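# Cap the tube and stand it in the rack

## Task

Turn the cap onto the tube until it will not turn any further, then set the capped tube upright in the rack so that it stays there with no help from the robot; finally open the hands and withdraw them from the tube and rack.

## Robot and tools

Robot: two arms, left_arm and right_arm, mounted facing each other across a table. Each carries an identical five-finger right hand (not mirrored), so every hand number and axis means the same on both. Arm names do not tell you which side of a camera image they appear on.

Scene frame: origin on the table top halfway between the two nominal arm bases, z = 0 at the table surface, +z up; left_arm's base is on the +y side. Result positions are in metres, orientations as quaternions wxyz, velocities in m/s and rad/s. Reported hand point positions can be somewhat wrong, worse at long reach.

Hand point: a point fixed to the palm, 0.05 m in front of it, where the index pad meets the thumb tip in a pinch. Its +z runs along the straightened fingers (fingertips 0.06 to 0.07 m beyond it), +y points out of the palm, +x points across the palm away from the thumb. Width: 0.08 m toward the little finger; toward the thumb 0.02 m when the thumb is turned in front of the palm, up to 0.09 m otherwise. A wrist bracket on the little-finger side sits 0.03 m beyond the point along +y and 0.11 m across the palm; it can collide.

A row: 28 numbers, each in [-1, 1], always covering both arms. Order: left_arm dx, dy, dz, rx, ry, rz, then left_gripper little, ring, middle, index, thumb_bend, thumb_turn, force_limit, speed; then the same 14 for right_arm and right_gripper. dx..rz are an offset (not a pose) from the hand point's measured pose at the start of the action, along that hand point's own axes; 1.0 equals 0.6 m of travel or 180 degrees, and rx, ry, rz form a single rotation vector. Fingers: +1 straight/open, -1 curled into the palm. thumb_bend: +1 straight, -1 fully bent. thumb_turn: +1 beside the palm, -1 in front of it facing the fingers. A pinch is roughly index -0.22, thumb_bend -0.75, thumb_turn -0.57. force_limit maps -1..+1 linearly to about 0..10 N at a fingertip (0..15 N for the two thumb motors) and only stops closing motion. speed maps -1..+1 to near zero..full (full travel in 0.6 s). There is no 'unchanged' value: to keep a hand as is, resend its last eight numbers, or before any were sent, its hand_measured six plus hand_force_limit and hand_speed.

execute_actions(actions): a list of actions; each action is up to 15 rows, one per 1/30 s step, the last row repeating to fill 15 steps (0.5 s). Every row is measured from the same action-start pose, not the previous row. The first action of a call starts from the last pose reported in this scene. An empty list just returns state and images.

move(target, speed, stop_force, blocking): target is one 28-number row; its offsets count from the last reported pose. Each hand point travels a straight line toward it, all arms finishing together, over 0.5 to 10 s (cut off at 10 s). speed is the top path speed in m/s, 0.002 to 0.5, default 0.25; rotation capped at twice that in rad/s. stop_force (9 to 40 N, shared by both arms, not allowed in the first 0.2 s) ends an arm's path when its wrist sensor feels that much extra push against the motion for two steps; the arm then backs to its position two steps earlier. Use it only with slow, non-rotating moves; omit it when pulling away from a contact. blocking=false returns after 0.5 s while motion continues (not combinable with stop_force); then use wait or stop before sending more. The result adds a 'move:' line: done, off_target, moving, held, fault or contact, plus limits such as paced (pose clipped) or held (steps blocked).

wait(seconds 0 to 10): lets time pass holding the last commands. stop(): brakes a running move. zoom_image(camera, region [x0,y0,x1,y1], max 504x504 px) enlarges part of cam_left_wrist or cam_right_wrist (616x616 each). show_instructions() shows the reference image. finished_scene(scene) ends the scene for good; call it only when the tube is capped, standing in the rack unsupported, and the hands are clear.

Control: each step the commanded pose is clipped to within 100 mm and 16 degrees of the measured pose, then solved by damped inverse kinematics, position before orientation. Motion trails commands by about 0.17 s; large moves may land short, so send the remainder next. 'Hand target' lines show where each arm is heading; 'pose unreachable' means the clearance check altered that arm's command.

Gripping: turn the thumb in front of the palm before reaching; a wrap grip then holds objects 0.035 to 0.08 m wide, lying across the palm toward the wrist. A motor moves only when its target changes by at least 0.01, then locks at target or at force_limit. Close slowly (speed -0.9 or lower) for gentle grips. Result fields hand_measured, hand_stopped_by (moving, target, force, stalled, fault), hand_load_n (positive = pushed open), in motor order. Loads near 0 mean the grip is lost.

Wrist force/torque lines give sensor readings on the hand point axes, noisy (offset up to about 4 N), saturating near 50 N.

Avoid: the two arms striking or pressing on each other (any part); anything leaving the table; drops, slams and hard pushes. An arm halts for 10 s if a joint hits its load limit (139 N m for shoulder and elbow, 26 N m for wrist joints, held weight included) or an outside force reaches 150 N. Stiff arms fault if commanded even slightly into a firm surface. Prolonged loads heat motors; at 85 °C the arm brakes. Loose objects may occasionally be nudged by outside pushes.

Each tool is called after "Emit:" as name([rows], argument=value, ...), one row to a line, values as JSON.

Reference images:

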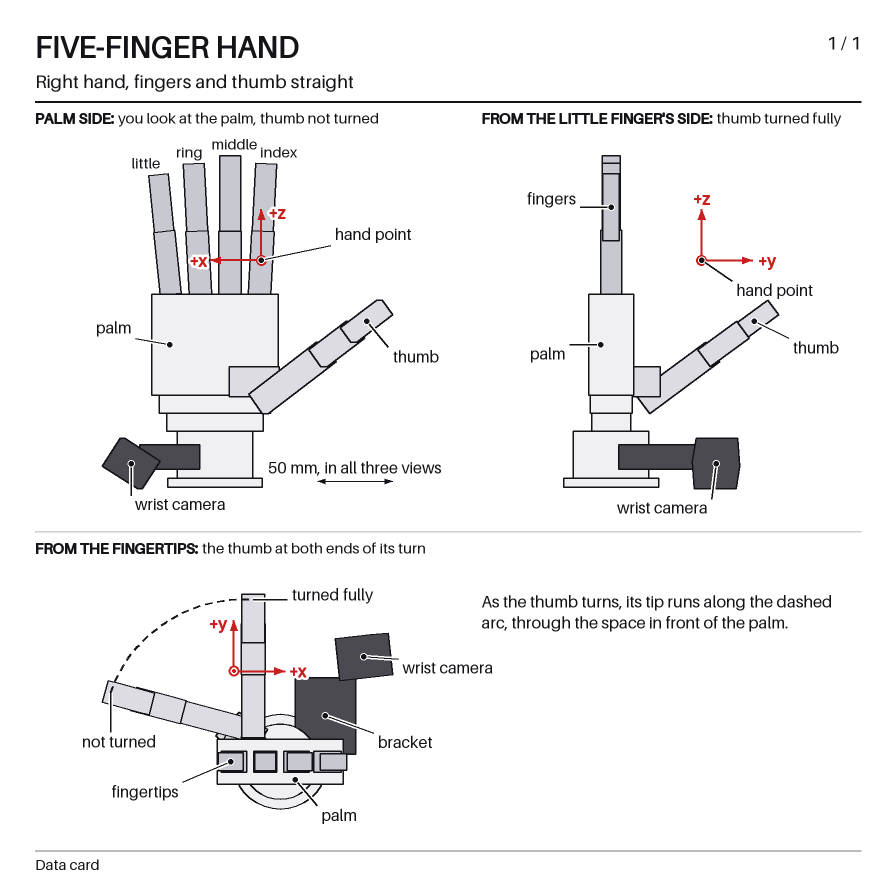

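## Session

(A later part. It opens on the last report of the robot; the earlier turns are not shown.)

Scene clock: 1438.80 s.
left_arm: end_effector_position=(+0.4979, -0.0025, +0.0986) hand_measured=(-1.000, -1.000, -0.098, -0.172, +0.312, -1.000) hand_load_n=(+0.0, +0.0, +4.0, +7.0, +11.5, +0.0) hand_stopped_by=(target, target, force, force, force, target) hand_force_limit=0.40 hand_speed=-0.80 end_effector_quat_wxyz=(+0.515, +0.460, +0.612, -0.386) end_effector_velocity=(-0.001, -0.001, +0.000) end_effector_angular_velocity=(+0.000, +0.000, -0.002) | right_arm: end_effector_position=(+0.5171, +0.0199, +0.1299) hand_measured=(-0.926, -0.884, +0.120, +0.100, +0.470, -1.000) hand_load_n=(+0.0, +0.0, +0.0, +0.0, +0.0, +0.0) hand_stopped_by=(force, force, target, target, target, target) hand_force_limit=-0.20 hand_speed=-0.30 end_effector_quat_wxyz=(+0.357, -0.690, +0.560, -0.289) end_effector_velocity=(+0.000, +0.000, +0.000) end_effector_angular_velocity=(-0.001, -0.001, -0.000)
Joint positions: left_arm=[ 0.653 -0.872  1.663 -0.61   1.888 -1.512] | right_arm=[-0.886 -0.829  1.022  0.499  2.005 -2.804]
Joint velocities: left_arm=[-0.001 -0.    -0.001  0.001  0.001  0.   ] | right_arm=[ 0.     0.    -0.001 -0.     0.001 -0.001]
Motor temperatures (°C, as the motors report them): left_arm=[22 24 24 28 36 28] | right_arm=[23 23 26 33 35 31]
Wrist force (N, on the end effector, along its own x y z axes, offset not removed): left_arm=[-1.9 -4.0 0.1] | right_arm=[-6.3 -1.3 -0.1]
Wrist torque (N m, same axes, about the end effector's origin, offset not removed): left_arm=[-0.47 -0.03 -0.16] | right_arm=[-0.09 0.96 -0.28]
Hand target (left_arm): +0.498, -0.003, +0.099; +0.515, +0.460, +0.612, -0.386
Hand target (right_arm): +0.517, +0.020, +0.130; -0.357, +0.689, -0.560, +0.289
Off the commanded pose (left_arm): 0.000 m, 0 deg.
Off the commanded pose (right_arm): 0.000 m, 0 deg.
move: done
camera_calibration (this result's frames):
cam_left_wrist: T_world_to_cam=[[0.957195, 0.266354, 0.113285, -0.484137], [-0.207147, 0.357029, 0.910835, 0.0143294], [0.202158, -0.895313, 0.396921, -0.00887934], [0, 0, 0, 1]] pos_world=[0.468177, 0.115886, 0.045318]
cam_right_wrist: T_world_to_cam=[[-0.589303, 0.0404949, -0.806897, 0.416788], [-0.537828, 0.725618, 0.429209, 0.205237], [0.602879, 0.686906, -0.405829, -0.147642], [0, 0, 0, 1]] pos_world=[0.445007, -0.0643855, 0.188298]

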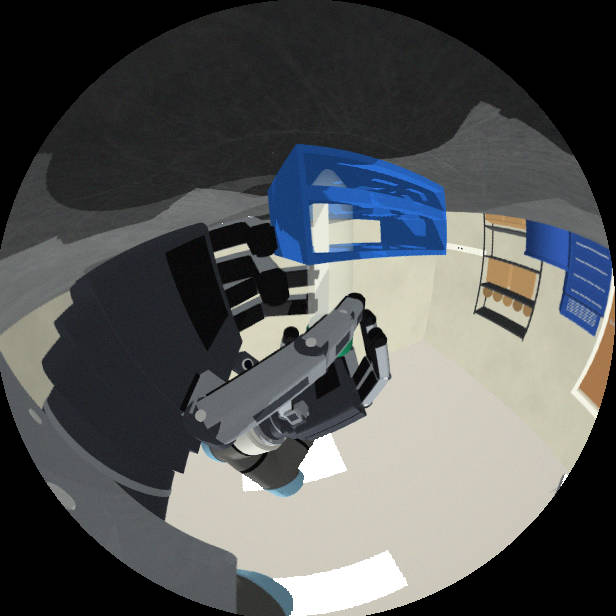

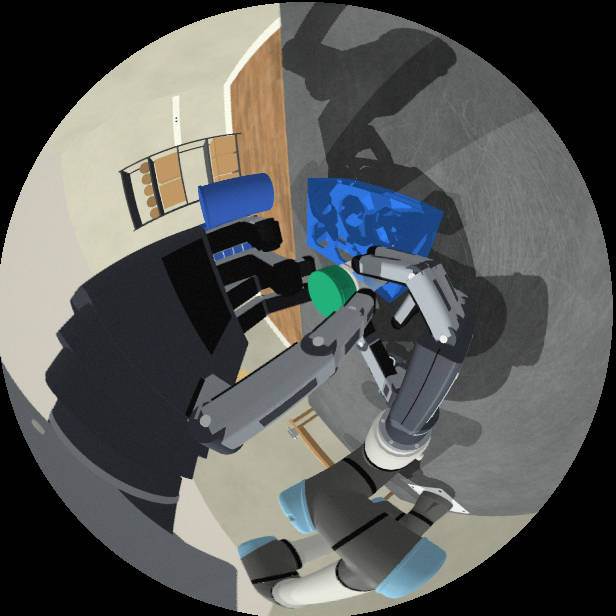

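Emit:
move(target=[0,0,0,0,0,0,-1,-1,-0.5,-0.5,0.1,-1,0.4,-0.8,-0.004,0.0105,-0.0166,0,-0.272,-0.1926,-1,-1,0.12,0.1,0.47,-1,-0.2,-0.3], speed=0.4)

Emit:
move(target=[0,0,0,0,0,0,-1,-1,-0.5,-0.5,0.1,-1,0.4,-0.8,0,0,0,0,0,0,-1,-1,-0.07,-0.1,0.24,-1,-0.1,-0.7])

Emit:
move(target=[0,0,0,0,0,0,-1,-1,-0.5,-0.5,0.1,-1,0.4,-0.8,0.019,-0.0025,0.0061,0,0.272,0.1926,-1,-1,-0.07,-0.1,0.24,-1,-0.1,-0.7], speed=0.3)

Emit:
move(target=[0,0,0,0,0,0,-1,-1,-0.5,-0.5,0.1,-1,0.4,-0.8,0,0,0,0,0,0,-1,-1,0.12,0.1,0.47,-1,-0.2,-0.3])

Emit:
zoom_image(camera="cam_right_wrist", region=[290,220,416,346])

Scene clock: 1460.77 s.
left_arm: end_effector_position=(+0.4979, -0.0025, +0.0986) hand_measured=(-1.000, -1.000, -0.098, -0.172, +0.312, -1.000) hand_load_n=(+0.0, +0.0, +4.0, +7.0, +11.5, +0.0) hand_stopped_by=(target, target, force, force, force, target) hand_force_limit=0.40 hand_speed=-0.80 end_effector_quat_wxyz=(+0.515, +0.460, +0.612, -0.386) end_effector_velocity=(+0.000, +0.001, -0.000) end_effector_angular_velocity=(+0.001, +0.000, +0.000) | right_arm: end_effector_position=(+0.5050, +0.0199, +0.1308) hand_measured=(-0.926, -0.884, +0.120, +0.100, +0.470, -1.000) hand_load_n=(+0.0, +0.0, +0.0, +0.0, +0.0, +0.0) hand_stopped_by=(force, force, target, target, target, target) hand_force_limit=-0.20 hand_speed=-0.30 end_effector_quat_wxyz=(+0.455, -0.876, +0.140, -0.072) end_effector_velocity=(+0.001, -0.000, -0.001) end_effector_angular_velocity=(-0.005, +0.002, +0.009)
Joint positions: left_arm=[ 0.653 -0.872  1.663 -0.61   1.888 -1.512] | right_arm=[-1.146 -0.798  0.98   0.589  0.97  -3.643]
Joint velocities: left_arm=[ 0.001 -0.     0.001  0.001  0.     0.   ] | right_arm=[-0.001  0.009 -0.014  0.015 -0.004 -0.012]
Motor temperatures (°C, as the motors report them): left_arm=[22 24 23 28 36 28] | right_arm=[23 24 26 33 35 31]
Wrist force (N, on the end effector, along its own x y z axes, offset not removed): left_arm=[1.2 1.5 -4.1] | right_arm=[-2.4 0.2 -0.9]
Wrist torque (N m, same axes, about the end effector's origin, offset not removed): left_arm=[0.74 -0.17 0.17] | right_arm=[0.12 0.49 0.13]
Hand target (left_arm): +0.498, -0.003, +0.099; +0.515, +0.460, +0.612, -0.386
Hand target (right_arm): +0.505, +0.020, +0.131; -0.455, +0.876, -0.140, +0.072
Off the commanded pose (left_arm): 0.000 m, 0 deg.
Off the commanded pose (right_arm): 0.000 m, 0 deg.
move: done
camera_calibration (this result's frames):
cam_left_wrist: T_world_to_cam=[[0.957195, 0.266354, 0.113285, -0.484137], [-0.207147, 0.357029, 0.910835, 0.0143295], [0.202158, -0.895313, 0.396921, -0.00887925], [0, 0, 0, 1]] pos_world=[0.468177, 0.115886, 0.045318]
cam_right_wrist: T_world_to_cam=[[-0.32839, -0.48689, -0.809381, 0.289421], [-0.898434, -0.103446, 0.42675, 0.397331], [-0.291507, 0.867316, -0.403468, 0.307801], [0, 0, 0, 1]] pos_world=[0.541745, -0.0849426, 0.188879]

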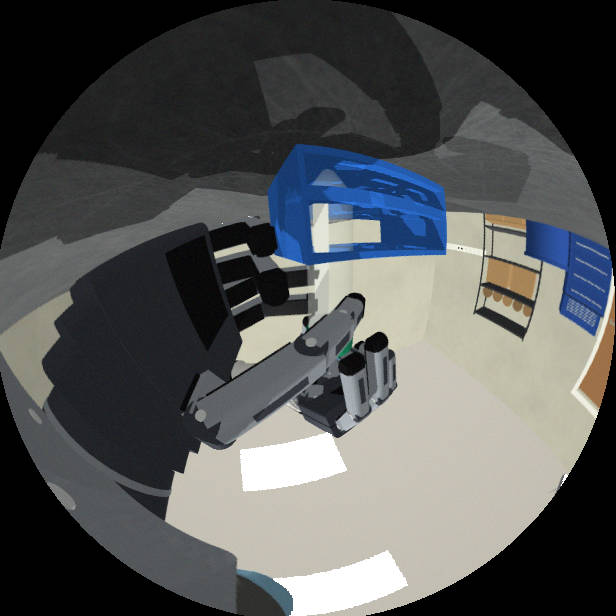

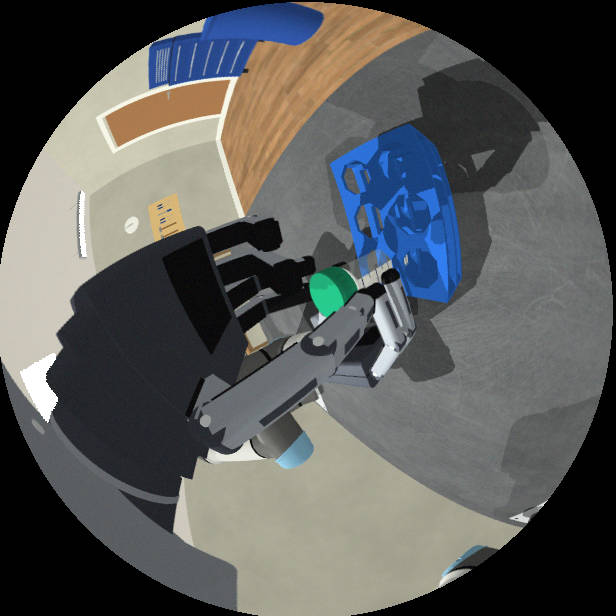

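Scene clock: 1461.57 s.
left_arm: end_effector_position=(+0.4979, -0.0025, +0.0986) hand_measured=(-1.000, -1.000, -0.098, -0.172, +0.312, -1.000) hand_load_n=(+0.0, +0.0, +4.5, +8.5, +10.5, +0.5) hand_stopped_by=(target, target, force, force, force, target) hand_force_limit=0.40 hand_speed=-0.80 end_effector_quat_wxyz=(+0.515, +0.460, +0.612, -0.386) end_effector_velocity=(-0.000, -0.000, +0.000) end_effector_angular_velocity=(-0.001, +0.000, -0.001) | right_arm: end_effector_position=(+0.5051, +0.0199, +0.1308) hand_measured=(-0.926, -0.884, -0.068, -0.098, +0.306, -1.000) hand_load_n=(+0.0, +0.0, +6.0, +5.0, +7.5, +0.5) hand_stopped_by=(force, force, force, force, force, target) hand_force_limit=-0.10 hand_speed=-0.70 end_effector_quat_wxyz=(+0.455, -0.876, +0.140, -0.073) end_effector_velocity=(-0.000, -0.000, -0.000) end_effector_angular_velocity=(-0.000, +0.001, +0.001)
Joint positions: left_arm=[ 0.653 -0.872  1.663 -0.61   1.888 -1.512] | right_arm=[-1.146 -0.798  0.98   0.589  0.97  -3.643]
Joint velocities: left_arm=[-0.    -0.    -0.    -0.     0.001 -0.   ] | right_arm=[ 0.    -0.     0.001 -0.    -0.    -0.001]
Motor temperatures (°C, as the motors report them): left_arm=[22 24 23 28 36 28] | right_arm=[23 24 26 33 35 31]
Wrist force (N, on the end effector, along its own x y z axes, offset not removed): left_arm=[-0.3 -5.8 3.3] | right_arm=[1.0 -3.4 1.9]
Wrist torque (N m, same axes, about the end effector's origin, offset not removed): left_arm=[-0.23 -0.74 -0.01] | right_arm=[0.08 0.09 0.01]
Hand target (left_arm): +0.498, -0.003, +0.099; +0.515, +0.460, +0.612, -0.386
Hand target (right_arm): +0.505, +0.020, +0.131; -0.455, +0.876, -0.140, +0.072
Off the commanded pose (left_arm): 0.000 m, 0 deg.
Off the commanded pose (right_arm): 0.000 m, 0 deg.
move: done
camera_calibration (this result's frames):
cam_left_wrist: T_world_to_cam=[[0.957195, 0.266354, 0.113285, -0.484137], [-0.207147, 0.357029, 0.910835, 0.0143295], [0.202158, -0.895313, 0.396921, -0.00887928], [0, 0, 0, 1]] pos_world=[0.468177, 0.115886, 0.0453179]
cam_right_wrist: T_world_to_cam=[[-0.32835, -0.486856, -0.809418, 0.289397], [-0.898466, -0.103433, 0.426686, 0.397402], [-0.291455, 0.867337, -0.403462, 0.307774], [0, 0, 0, 1]] pos_world=[0.541778, -0.0849445, 0.188852]

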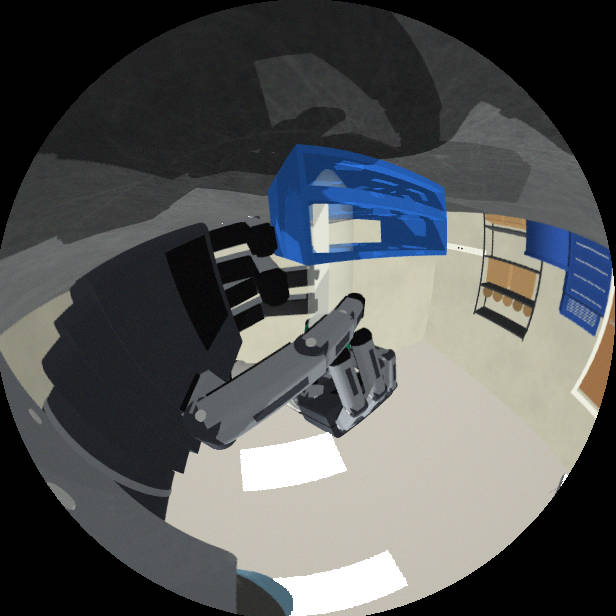

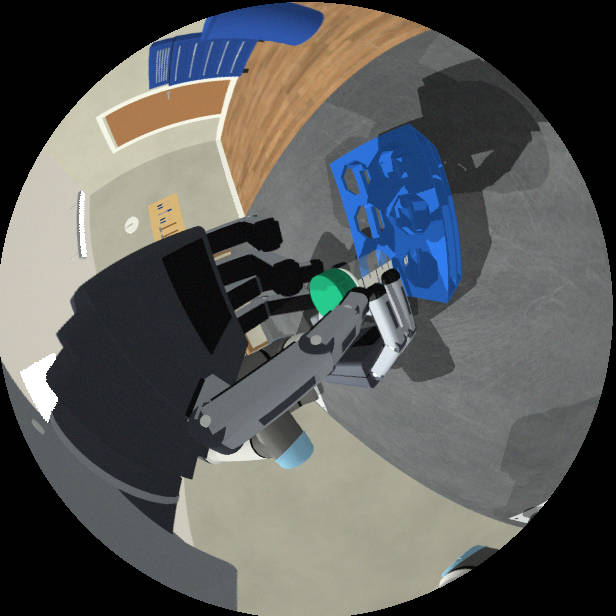

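Scene clock: 1463.83 s.
left_arm: end_effector_position=(+0.4980, -0.0025, +0.0986) hand_measured=(-1.000, -1.000, -0.098, -0.172, +0.312, -1.000) hand_load_n=(+0.0, +0.0, +3.0, +6.0, +11.5, -1.5) hand_stopped_by=(target, target, force, force, force, target) hand_force_limit=0.40 hand_speed=-0.80 end_effector_quat_wxyz=(+0.515, +0.460, +0.612, -0.386) end_effector_velocity=(-0.000, -0.000, +0.000) end_effector_angular_velocity=(-0.000, +0.000, -0.000) | right_arm: end_effector_position=(+0.5171, +0.0199, +0.1297) hand_measured=(-0.926, -0.884, -0.066, -0.098, +0.306, -1.000) hand_load_n=(+0.0, +0.0, +5.0, +3.5, +8.0, -1.5) hand_stopped_by=(force, force, force, force, force, target) hand_force_limit=-0.10 hand_speed=-0.70 end_effector_quat_wxyz=(+0.357, -0.689, +0.560, -0.289) end_effector_velocity=(-0.000, -0.000, -0.001) end_effector_angular_velocity=(-0.004, +0.004, -0.010)
Joint positions: left_arm=[ 0.653 -0.872  1.663 -0.61   1.888 -1.512] | right_arm=[-0.886 -0.829  1.024  0.496  2.005 -2.804]
Joint velocities: left_arm=[-0. -0. -0.  0. -0. -0.] | right_arm=[ 0.003  0.007 -0.012  0.014  0.009  0.009]
Motor temperatures (°C, as the motors report them): left_arm=[22 24 23 28 36 28] | right_arm=[23 24 26 33 35 31]
Wrist force (N, on the end effector, along its own x y z axes, offset not removed): left_arm=[2.3 2.5 -2.7] | right_arm=[-0.4 -5.3 -2.8]
Wrist torque (N m, same axes, about the end effector's origin, offset not removed): left_arm=[0.53 -0.27 0.03] | right_arm=[-0.08 0.46 -0.21]
Hand target (left_arm): +0.498, -0.003, +0.099; +0.515, +0.460, +0.612, -0.386
Hand target (right_arm): +0.517, +0.020, +0.130; -0.357, +0.689, -0.561, +0.289
Off the commanded pose (left_arm): 0.000 m, 0 deg.
Off the commanded pose (right_arm): 0.000 m, 0 deg.
move: done
camera_calibration (this result's frames):
cam_left_wrist: T_world_to_cam=[[0.95718, 0.266404, 0.113297, -0.484156], [-0.207176, 0.357014, 0.910834, 0.0143419], [0.202201, -0.895305, 0.396919, -0.00888939], [0, 0, 0, 1]] pos_world=[0.468193, 0.115902, 0.0453185]
cam_right_wrist: T_world_to_cam=[[-0.588761, 0.0410183, -0.807266, 0.416358], [-0.538146, 0.725306, 0.429338, 0.205513], [0.603125, 0.687204, -0.404958, -0.148007], [0, 0, 0, 1]] pos_world=[0.444998, -0.0644271, 0.18794]

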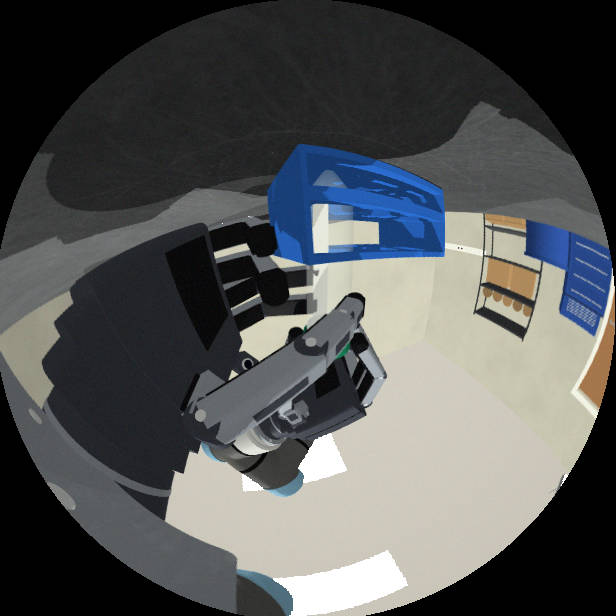

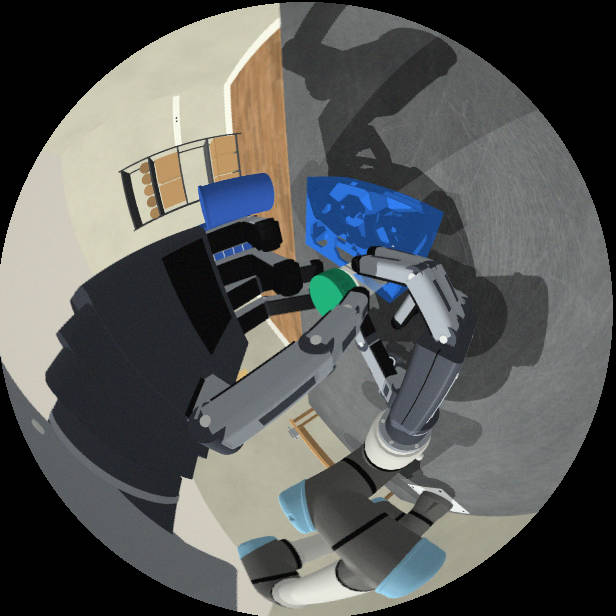

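Scene clock: 1464.33 s.
left_arm: end_effector_position=(+0.4980, -0.0025, +0.0986) hand_measured=(-1.000, -1.000, -0.098, -0.172, +0.312, -1.000) hand_load_n=(+0.0, +0.0, +2.5, +7.5, +10.5, -1.0) hand_stopped_by=(target, target, force, force, force, target) hand_force_limit=0.40 hand_speed=-0.80 end_effector_quat_wxyz=(+0.515, +0.460, +0.612, -0.386) end_effector_velocity=(-0.000, -0.001, +0.000) end_effector_angular_velocity=(-0.001, -0.001, -0.001) | right_arm: end_effector_position=(+0.5171, +0.0200, +0.1295) hand_measured=(-0.926, -0.884, +0.120, +0.100, +0.470, -1.000) hand_load_n=(+0.0, +0.0, +0.0, +0.0, +0.0, +0.0) hand_stopped_by=(force, force, target, target, target, target) hand_force_limit=-0.20 hand_speed=-0.30 end_effector_quat_wxyz=(+0.357, -0.689, +0.560, -0.289) end_effector_velocity=(-0.000, +0.000, +0.000) end_effector_angular_velocity=(+0.001, -0.000, +0.001)
Joint positions: left_arm=[ 0.653 -0.872  1.663 -0.61   1.888 -1.512] | right_arm=[-0.886 -0.829  1.024  0.496  2.005 -2.804]
Joint velocities: left_arm=[-0.001  0.    -0.    -0.001 -0.     0.   ] | right_arm=[ 0.     0.    -0.    -0.001 -0.001 -0.   ]
Motor temperatures (°C, as the motors report them): left_arm=[22 24 23 28 36 28] | right_arm=[23 24 26 33 35 31]
Wrist force (N, on the end effector, along its own x y z axes, offset not removed): left_arm=[-2.3 0.7 0.4] | right_arm=[-1.2 -0.9 1.9]
Wrist torque (N m, same axes, about the end effector's origin, offset not removed): left_arm=[0.26 0.23 -0.31] | right_arm=[-0.23 0.11 0.04]
Hand target (left_arm): +0.498, -0.003, +0.099; +0.515, +0.460, +0.612, -0.386
Hand target (right_arm): +0.517, +0.020, +0.130; -0.357, +0.689, -0.560, +0.289
Off the commanded pose (left_arm): 0.000 m, 0 deg.
Off the commanded pose (right_arm): 0.000 m, 0 deg.
move: done
camera_calibration (this result's frames):
cam_left_wrist: T_world_to_cam=[[0.957176, 0.266416, 0.113297, -0.484163], [-0.20718, 0.357011, 0.910834, 0.0143433], [0.202213, -0.895302, 0.396919, -0.0088904], [0, 0, 0, 1]] pos_world=[0.468199, 0.115908, 0.0453186]
cam_right_wrist: T_world_to_cam=[[-0.588924, 0.0408373, -0.807156, 0.416256], [-0.538109, 0.725345, 0.429318, 0.205513], [0.602998, 0.687174, -0.405198, -0.14796], [0, 0, 0, 1]] pos_world=[0.444951, -0.064392, 0.1878]

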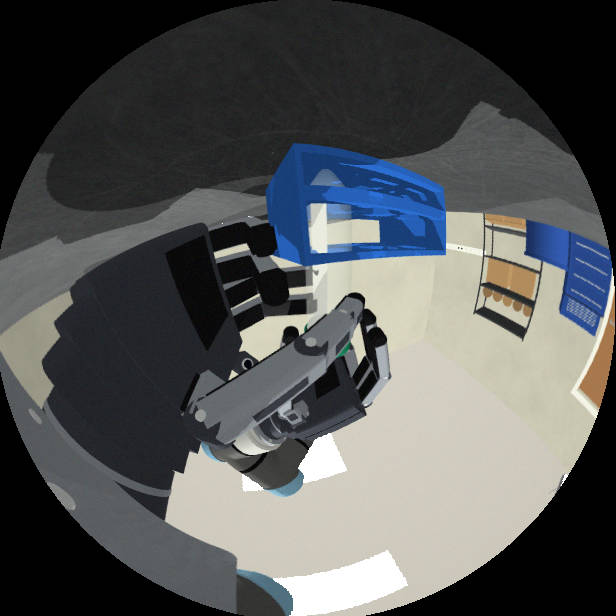

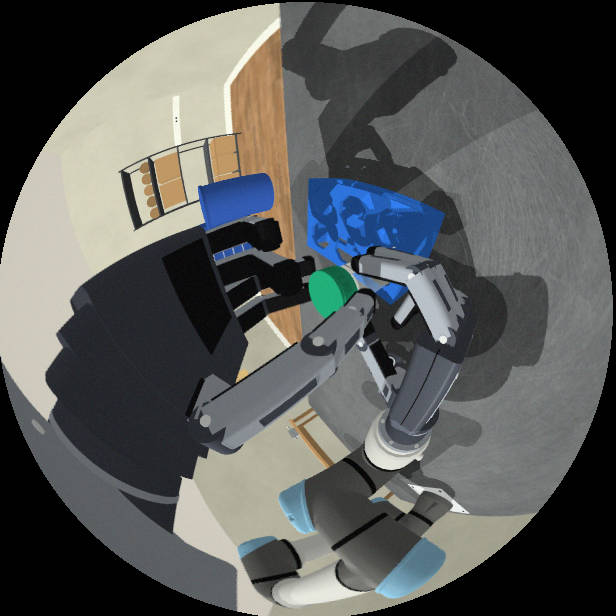

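Region (290, 220, 416, 346) of cam_right_wrist's 616x616 image, scaled by 4.000, with more detail than that image has.

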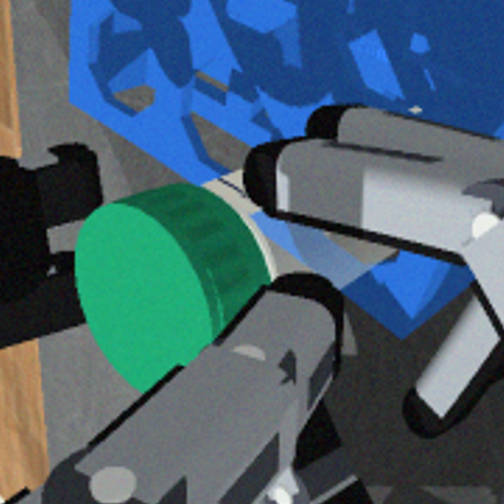

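Emit:
move(target=[0,0,0,0,0,0,-1,-1,-0.5,-0.5,0.1,-1,0.4,-0.8,-0.004,0.011,-0.0172,0,-0.272,-0.1926,-1,-1,0.12,0.1,0.45,-1,-0.2,-0.3], speed=0.4)

Emit:
move(target=[0,0,0,0,0,0,-1,-1,-0.5,-0.5,0.1,-1,0.4,-0.8,0,0,0,0,0,0,-1,-1,-0.045,-0.085,0.2,-1,-0.1,-0.7])

Emit:
move(target=[0,0,0,0,0,0,-1,-1,-0.5,-0.5,0.1,-1,0.4,-0.8,0.02,-0.0025,0.0058,0,0.272,0.1926,-1,-1,-0.045,-0.085,0.2,-1,-0.1,-0.7], speed=0.3)

Emit:
move(target=[0,0,0,0,0,0,-1,-1,-0.5,-0.5,0.1,-1,0.4,-0.8,0,0,0,0,0,0,-1,-1,0.12,0.1,0.47,-1,-0.2,-0.3])

Emit:
zoom_image(camera="cam_right_wrist", region=[290,220,416,346])

Scene clock: 1480.70 s.
left_arm: end_effector_position=(+0.4980, -0.0025, +0.0986) hand_measured=(-1.000, -1.000, -0.098, -0.172, +0.312, -1.000) hand_load_n=(+0.0, +0.0, +2.5, +7.5, +10.5, -1.0) hand_stopped_by=(target, target, force, force, force, target) hand_force_limit=0.40 hand_speed=-0.80 end_effector_quat_wxyz=(+0.515, +0.460, +0.612, -0.386) end_effector_velocity=(-0.001, -0.000, -0.001) end_effector_angular_velocity=(+0.001, +0.001, -0.002) | right_arm: end_effector_position=(+0.5045, +0.0198, +0.1303) hand_measured=(-0.926, -0.884, +0.120, +0.100, +0.450, -1.000) hand_load_n=(+0.0, +0.0, +0.0, +0.0, +0.0, +0.0) hand_stopped_by=(force, force, target, target, target, target) hand_force_limit=-0.20 hand_speed=-0.30 end_effector_quat_wxyz=(+0.455, -0.876, +0.140, -0.073) end_effector_velocity=(+0.000, +0.000, -0.000) end_effector_angular_velocity=(-0.004, +0.002, +0.010)
Joint positions: left_arm=[ 0.653 -0.872  1.663 -0.61   1.888 -1.512] | right_arm=[-1.145 -0.799  0.984  0.586  0.97  -3.643]
Joint velocities: left_arm=[-0.     0.     0.001  0.001  0.001  0.   ] | right_arm=[-0.001  0.009 -0.015  0.016 -0.006 -0.012]
Motor temperatures (°C, as the motors report them): left_arm=[22 24 23 28 36 28] | right_arm=[23 24 26 33 35 31]
Wrist force (N, on the end effector, along its own x y z axes, offset not removed): left_arm=[2.6 0.6 -0.9] | right_arm=[-2.9 -2.8 1.7]
Wrist torque (N m, same axes, about the end effector's origin, offset not removed): left_arm=[0.26 -0.28 -0.05] | right_arm=[-0.30 0.31 -0.18]
Hand target (left_arm): +0.498, -0.003, +0.099; +0.515, +0.460, +0.612, -0.386
Hand target (right_arm): +0.505, +0.020, +0.130; -0.455, +0.876, -0.140, +0.072
Off the commanded pose (left_arm): 0.000 m, 0 deg.
Off the commanded pose (right_arm): 0.000 m, 0 deg.
move: done
camera_calibration (this result's frames):
cam_left_wrist: T_world_to_cam=[[0.957176, 0.266416, 0.113297, -0.484163], [-0.20718, 0.357011, 0.910835, 0.0143433], [0.202213, -0.895302, 0.396918, -0.00889035], [0, 0, 0, 1]] pos_world=[0.468199, 0.115909, 0.0453185]
cam_right_wrist: T_world_to_cam=[[-0.327955, -0.486521, -0.80978, 0.288675], [-0.898624, -0.103756, 0.426273, 0.397241], [-0.291411, 0.867486, -0.403172, 0.307437], [0, 0, 0, 1]] pos_world=[0.541233, -0.085034, 0.18838]

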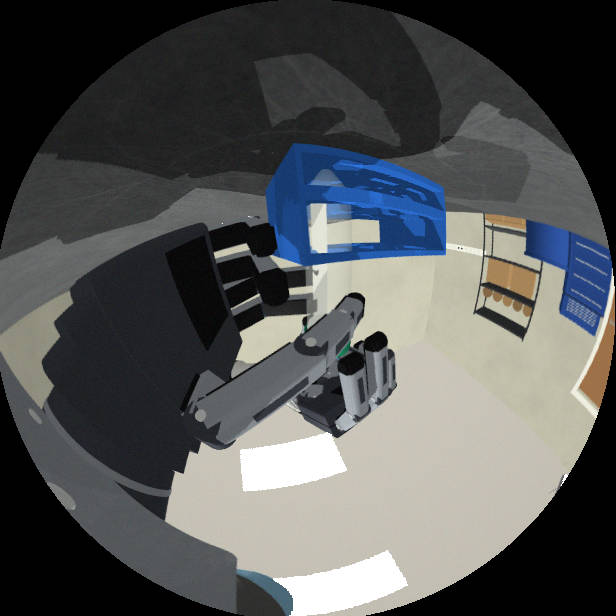

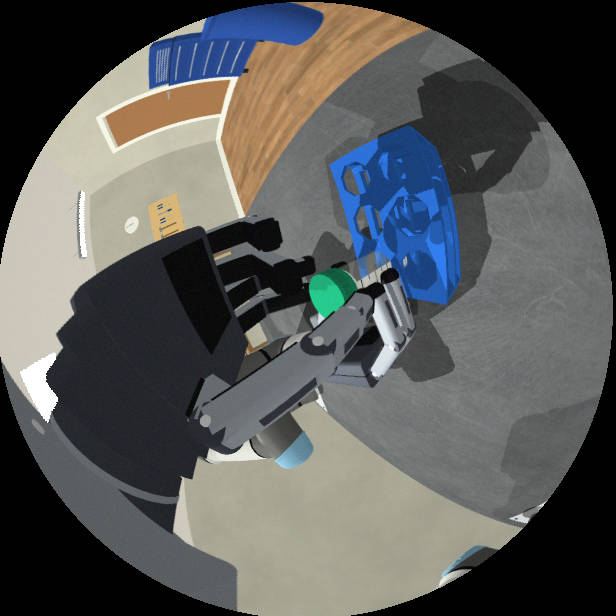

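Scene clock: 1481.57 s.
left_arm: end_effector_position=(+0.4980, -0.0025, +0.0986) hand_measured=(-1.000, -1.000, -0.098, -0.172, +0.312, -1.000) hand_load_n=(+0.0, +0.0, +2.5, +7.5, +10.5, -1.0) hand_stopped_by=(target, target, force, force, force, target) hand_force_limit=0.40 hand_speed=-0.80 end_effector_quat_wxyz=(+0.515, +0.460, +0.612, -0.386) end_effector_velocity=(+0.000, +0.000, +0.000) end_effector_angular_velocity=(-0.001, -0.000, -0.000) | right_arm: end_effector_position=(+0.5045, +0.0198, +0.1303) hand_measured=(-0.926, -0.884, -0.044, -0.082, +0.274, -1.000) hand_load_n=(+0.0, +0.0, +1.5, +5.0, +6.5, +0.0) hand_stopped_by=(force, force, target, force, force, target) hand_force_limit=-0.10 hand_speed=-0.70 end_effector_quat_wxyz=(+0.455, -0.876, +0.140, -0.073) end_effector_velocity=(+0.000, +0.000, +0.001) end_effector_angular_velocity=(+0.001, -0.001, -0.000)
Joint positions: left_arm=[ 0.653 -0.872  1.663 -0.61   1.888 -1.512] | right_arm=[-1.145 -0.799  0.984  0.586  0.97  -3.643]
Joint velocities: left_arm=[ 0.001 -0.    -0.    -0.001  0.001 -0.   ] | right_arm=[-0.    -0.    -0.001 -0.    -0.     0.001]
Motor temperatures (°C, as the motors report them): left_arm=[22 24 23 28 36 28] | right_arm=[23 24 26 33 35 31]
Wrist force (N, on the end effector, along its own x y z axes, offset not removed): left_arm=[-2.5 4.2 -1.0] | right_arm=[-0.3 1.8 -0.3]
Wrist torque (N m, same axes, about the end effector's origin, offset not removed): left_arm=[0.87 0.50 -0.31] | right_arm=[0.26 -0.07 -0.03]
Hand target (left_arm): +0.498, -0.003, +0.099; +0.515, +0.460, +0.612, -0.386
Hand target (right_arm): +0.505, +0.020, +0.130; -0.455, +0.876, -0.140, +0.073
Off the commanded pose (left_arm): 0.000 m, 0 deg.
Off the commanded pose (right_arm): 0.000 m, 0 deg.
move: done
camera_calibration (this result's frames):
cam_left_wrist: T_world_to_cam=[[0.957176, 0.266416, 0.113297, -0.484163], [-0.20718, 0.357011, 0.910835, 0.0143433], [0.202213, -0.895302, 0.396919, -0.00889046], [0, 0, 0, 1]] pos_world=[0.468199, 0.115909, 0.0453185]
cam_right_wrist: T_world_to_cam=[[-0.327984, -0.486523, -0.809767, 0.288673], [-0.898618, -0.10373, 0.426294, 0.397252], [-0.291399, 0.867488, -0.403177, 0.307439], [0, 0, 0, 1]] pos_world=[0.541245, -0.0850465, 0.188364]

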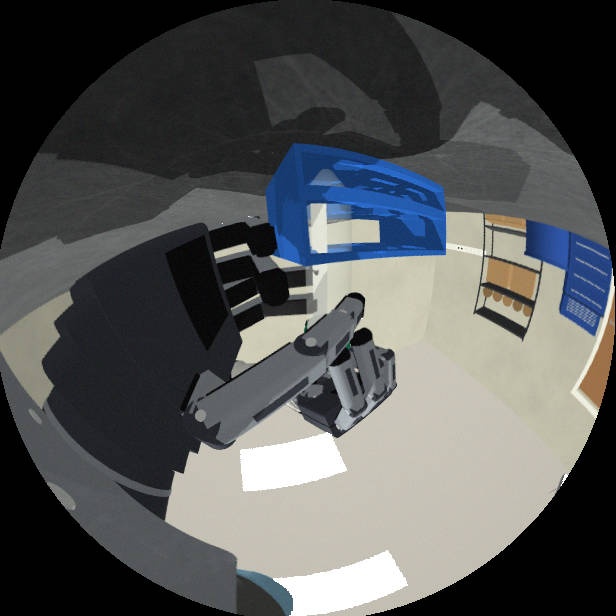

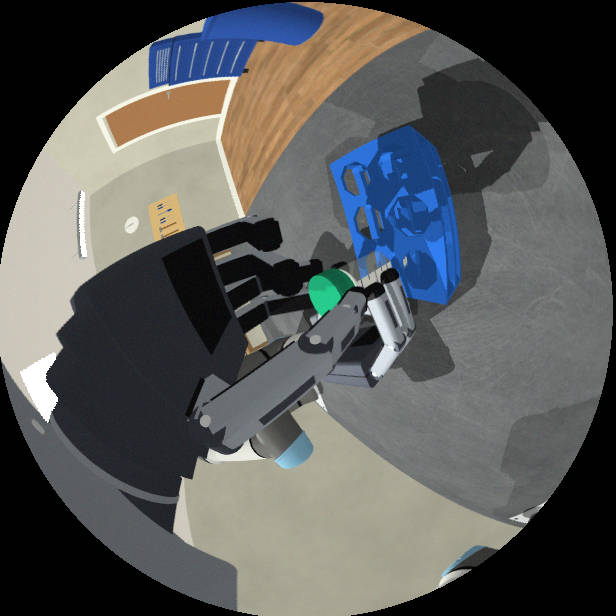

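Scene clock: 1483.83 s.
left_arm: end_effector_position=(+0.4980, -0.0025, +0.0986) hand_measured=(-1.000, -1.000, -0.098, -0.172, +0.312, -1.000) hand_load_n=(+0.0, +0.0, +2.5, +6.0, +11.5, -2.0) hand_stopped_by=(target, target, force, force, force, target) hand_force_limit=0.40 hand_speed=-0.80 end_effector_quat_wxyz=(+0.515, +0.460, +0.612, -0.386) end_effector_velocity=(-0.000, +0.000, -0.000) end_effector_angular_velocity=(+0.000, +0.000, +0.001) | right_arm: end_effector_position=(+0.5171, +0.0195, +0.1293) hand_measured=(-0.926, -0.884, -0.044, -0.082, +0.274, -1.000) hand_load_n=(+0.0, +0.0, +1.5, +4.5, +6.5, -1.5) hand_stopped_by=(force, force, target, force, force, target) hand_force_limit=-0.10 hand_speed=-0.70 end_effector_quat_wxyz=(+0.358, -0.689, +0.560, -0.289) end_effector_velocity=(+0.000, +0.001, -0.000) end_effector_angular_velocity=(-0.001, +0.002, -0.010)
Joint positions: left_arm=[ 0.653 -0.872  1.663 -0.61   1.888 -1.512] | right_arm=[-0.887 -0.83   1.027  0.494  2.004 -2.804]
Joint velocities: left_arm=[-0.    -0.     0.001 -0.    -0.001 -0.   ] | right_arm=[ 0.003  0.007 -0.012  0.011  0.009  0.009]
Motor temperatures (°C, as the motors report them): left_arm=[22 24 23 28 36 28] | right_arm=[23 24 26 33 35 31]
Wrist force (N, on the end effector, along its own x y z axes, offset not removed): left_arm=[-1.5 1.3 -1.4] | right_arm=[0.8 0.5 -3.0]
Wrist torque (N m, same axes, about the end effector's origin, offset not removed): left_arm=[0.13 0.40 -0.51] | right_arm=[0.22 0.21 0.09]
Hand target (left_arm): +0.498, -0.003, +0.099; +0.515, +0.460, +0.612, -0.386
Hand target (right_arm): +0.517, +0.020, +0.129; -0.357, +0.689, -0.560, +0.289
Off the commanded pose (left_arm): 0.000 m, 0 deg.
Off the commanded pose (right_arm): 0.000 m, 0 deg.
move: done
camera_calibration (this result's frames):
cam_left_wrist: T_world_to_cam=[[0.957177, 0.266414, 0.113297, -0.484162], [-0.20718, 0.357012, 0.910834, 0.014343], [0.202211, -0.895302, 0.396919, -0.00889023], [0, 0, 0, 1]] pos_world=[0.468198, 0.115907, 0.0453185]
cam_right_wrist: T_world_to_cam=[[-0.588462, 0.0413156, -0.807469, 0.415955], [-0.538398, 0.725042, 0.429468, 0.20607], [0.603192, 0.687465, -0.404415, -0.147981], [0, 0, 0, 1]] pos_world=[0.444982, -0.0648634, 0.187525]

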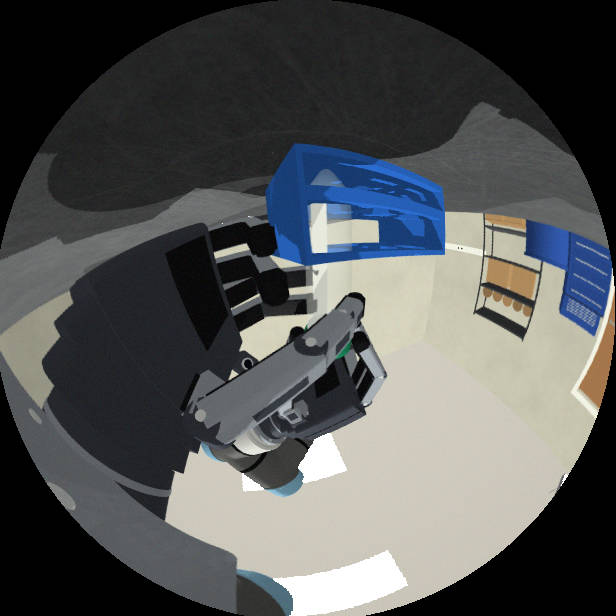

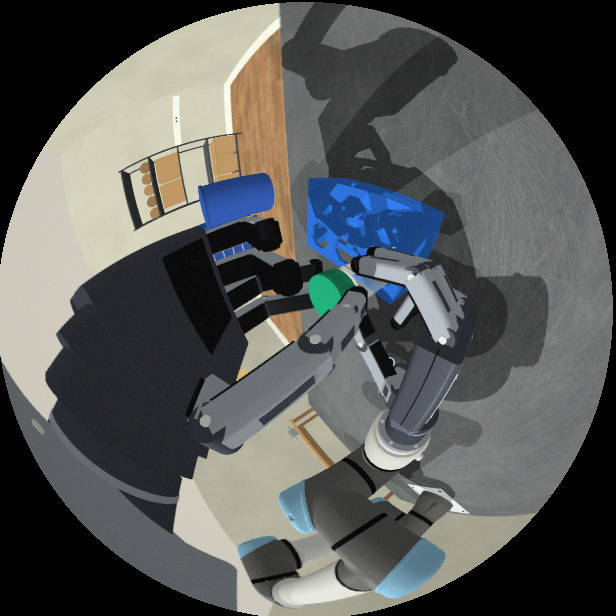

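Scene clock: 1484.40 s.
left_arm: end_effector_position=(+0.4980, -0.0025, +0.0986) hand_measured=(-1.000, -1.000, -0.098, -0.172, +0.312, -1.000) hand_load_n=(+0.0, +0.0, +2.5, +7.0, +11.0, -1.0) hand_stopped_by=(target, target, force, force, force, target) hand_force_limit=0.40 hand_speed=-0.80 end_effector_quat_wxyz=(+0.515, +0.460, +0.612, -0.386) end_effector_velocity=(-0.000, -0.001, +0.000) end_effector_angular_velocity=(-0.001, -0.001, -0.000) | right_arm: end_effector_position=(+0.5171, +0.0196, +0.1292) hand_measured=(-0.926, -0.884, +0.120, +0.100, +0.470, -1.000) hand_load_n=(+0.0, +0.0, +0.0, +0.0, +0.0, +0.0) hand_stopped_by=(force, force, target, target, target, target) hand_force_limit=-0.20 hand_speed=-0.30 end_effector_quat_wxyz=(+0.358, -0.689, +0.560, -0.289) end_effector_velocity=(-0.000, -0.000, -0.000) end_effector_angular_velocity=(-0.000, -0.000, +0.000)
Joint positions: left_arm=[ 0.653 -0.872  1.663 -0.61   1.888 -1.512] | right_arm=[-0.887 -0.83   1.027  0.494  2.004 -2.804]
Joint velocities: left_arm=[-0.001  0.    -0.001 -0.    -0.     0.   ] | right_arm=[ 0.    -0.     0.001 -0.001  0.    -0.001]
Motor temperatures (°C, as the motors report them): left_arm=[22 24 23 28 36 28] | right_arm=[23 24 26 33 35 31]
Wrist force (N, on the end effector, along its own x y z axes, offset not removed): left_arm=[-1.8 -2.4 -2.1] | right_arm=[-3.8 0.4 -2.7]
Wrist torque (N m, same axes, about the end effector's origin, offset not removed): left_arm=[0.08 0.16 -0.54] | right_arm=[0.36 0.61 -0.03]
Hand target (left_arm): +0.498, -0.003, +0.099; +0.515, +0.460, +0.612, -0.386
Hand target (right_arm): +0.517, +0.020, +0.129; -0.358, +0.689, -0.560, +0.289
Off the commanded pose (left_arm): 0.000 m, 0 deg.
Off the commanded pose (right_arm): 0.000 m, 0 deg.
move: done
camera_calibration (this result's frames):
cam_left_wrist: T_world_to_cam=[[0.957177, 0.266414, 0.113297, -0.484162], [-0.207179, 0.357012, 0.910835, 0.0143429], [0.202211, -0.895302, 0.396919, -0.00889013], [0, 0, 0, 1]] pos_world=[0.468197, 0.115907, 0.0453185]
cam_right_wrist: T_world_to_cam=[[-0.588596, 0.0411525, -0.807379, 0.415854], [-0.538376, 0.725071, 0.429445, 0.206081], [0.60308, 0.687443, -0.404619, -0.147952], [0, 0, 0, 1]] pos_world=[0.444947, -0.064828, 0.187387]

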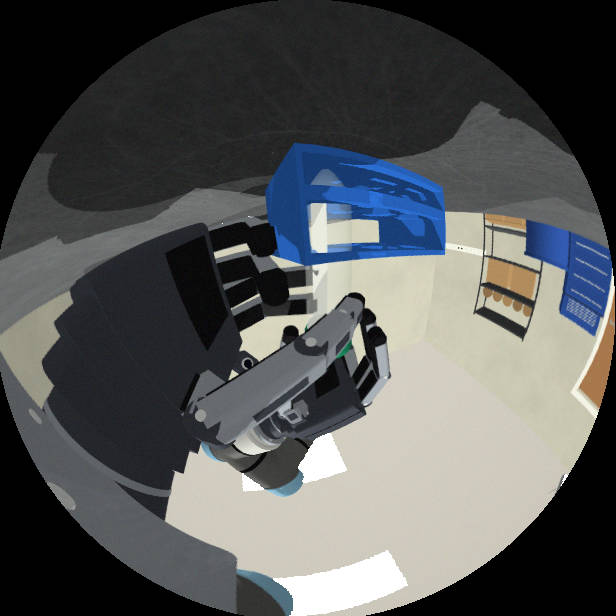

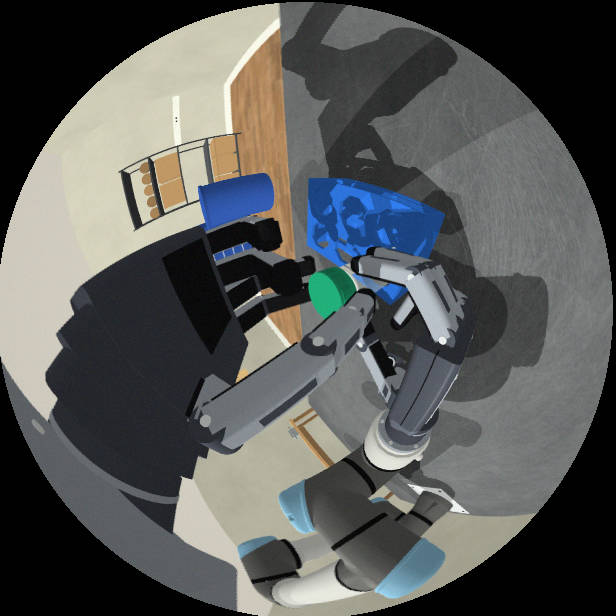

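Region (290, 220, 416, 346) of cam_right_wrist's 616x616 image, scaled by 4.000, with more detail than that image has.

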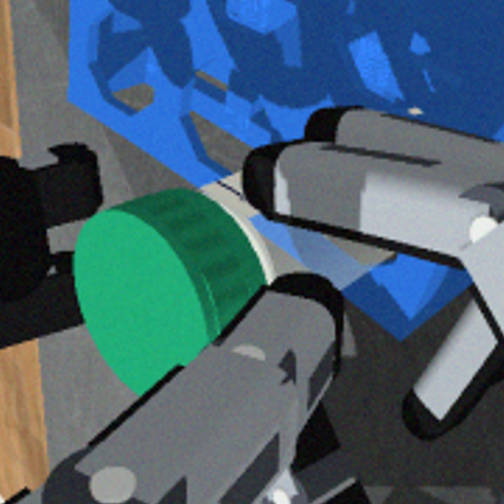

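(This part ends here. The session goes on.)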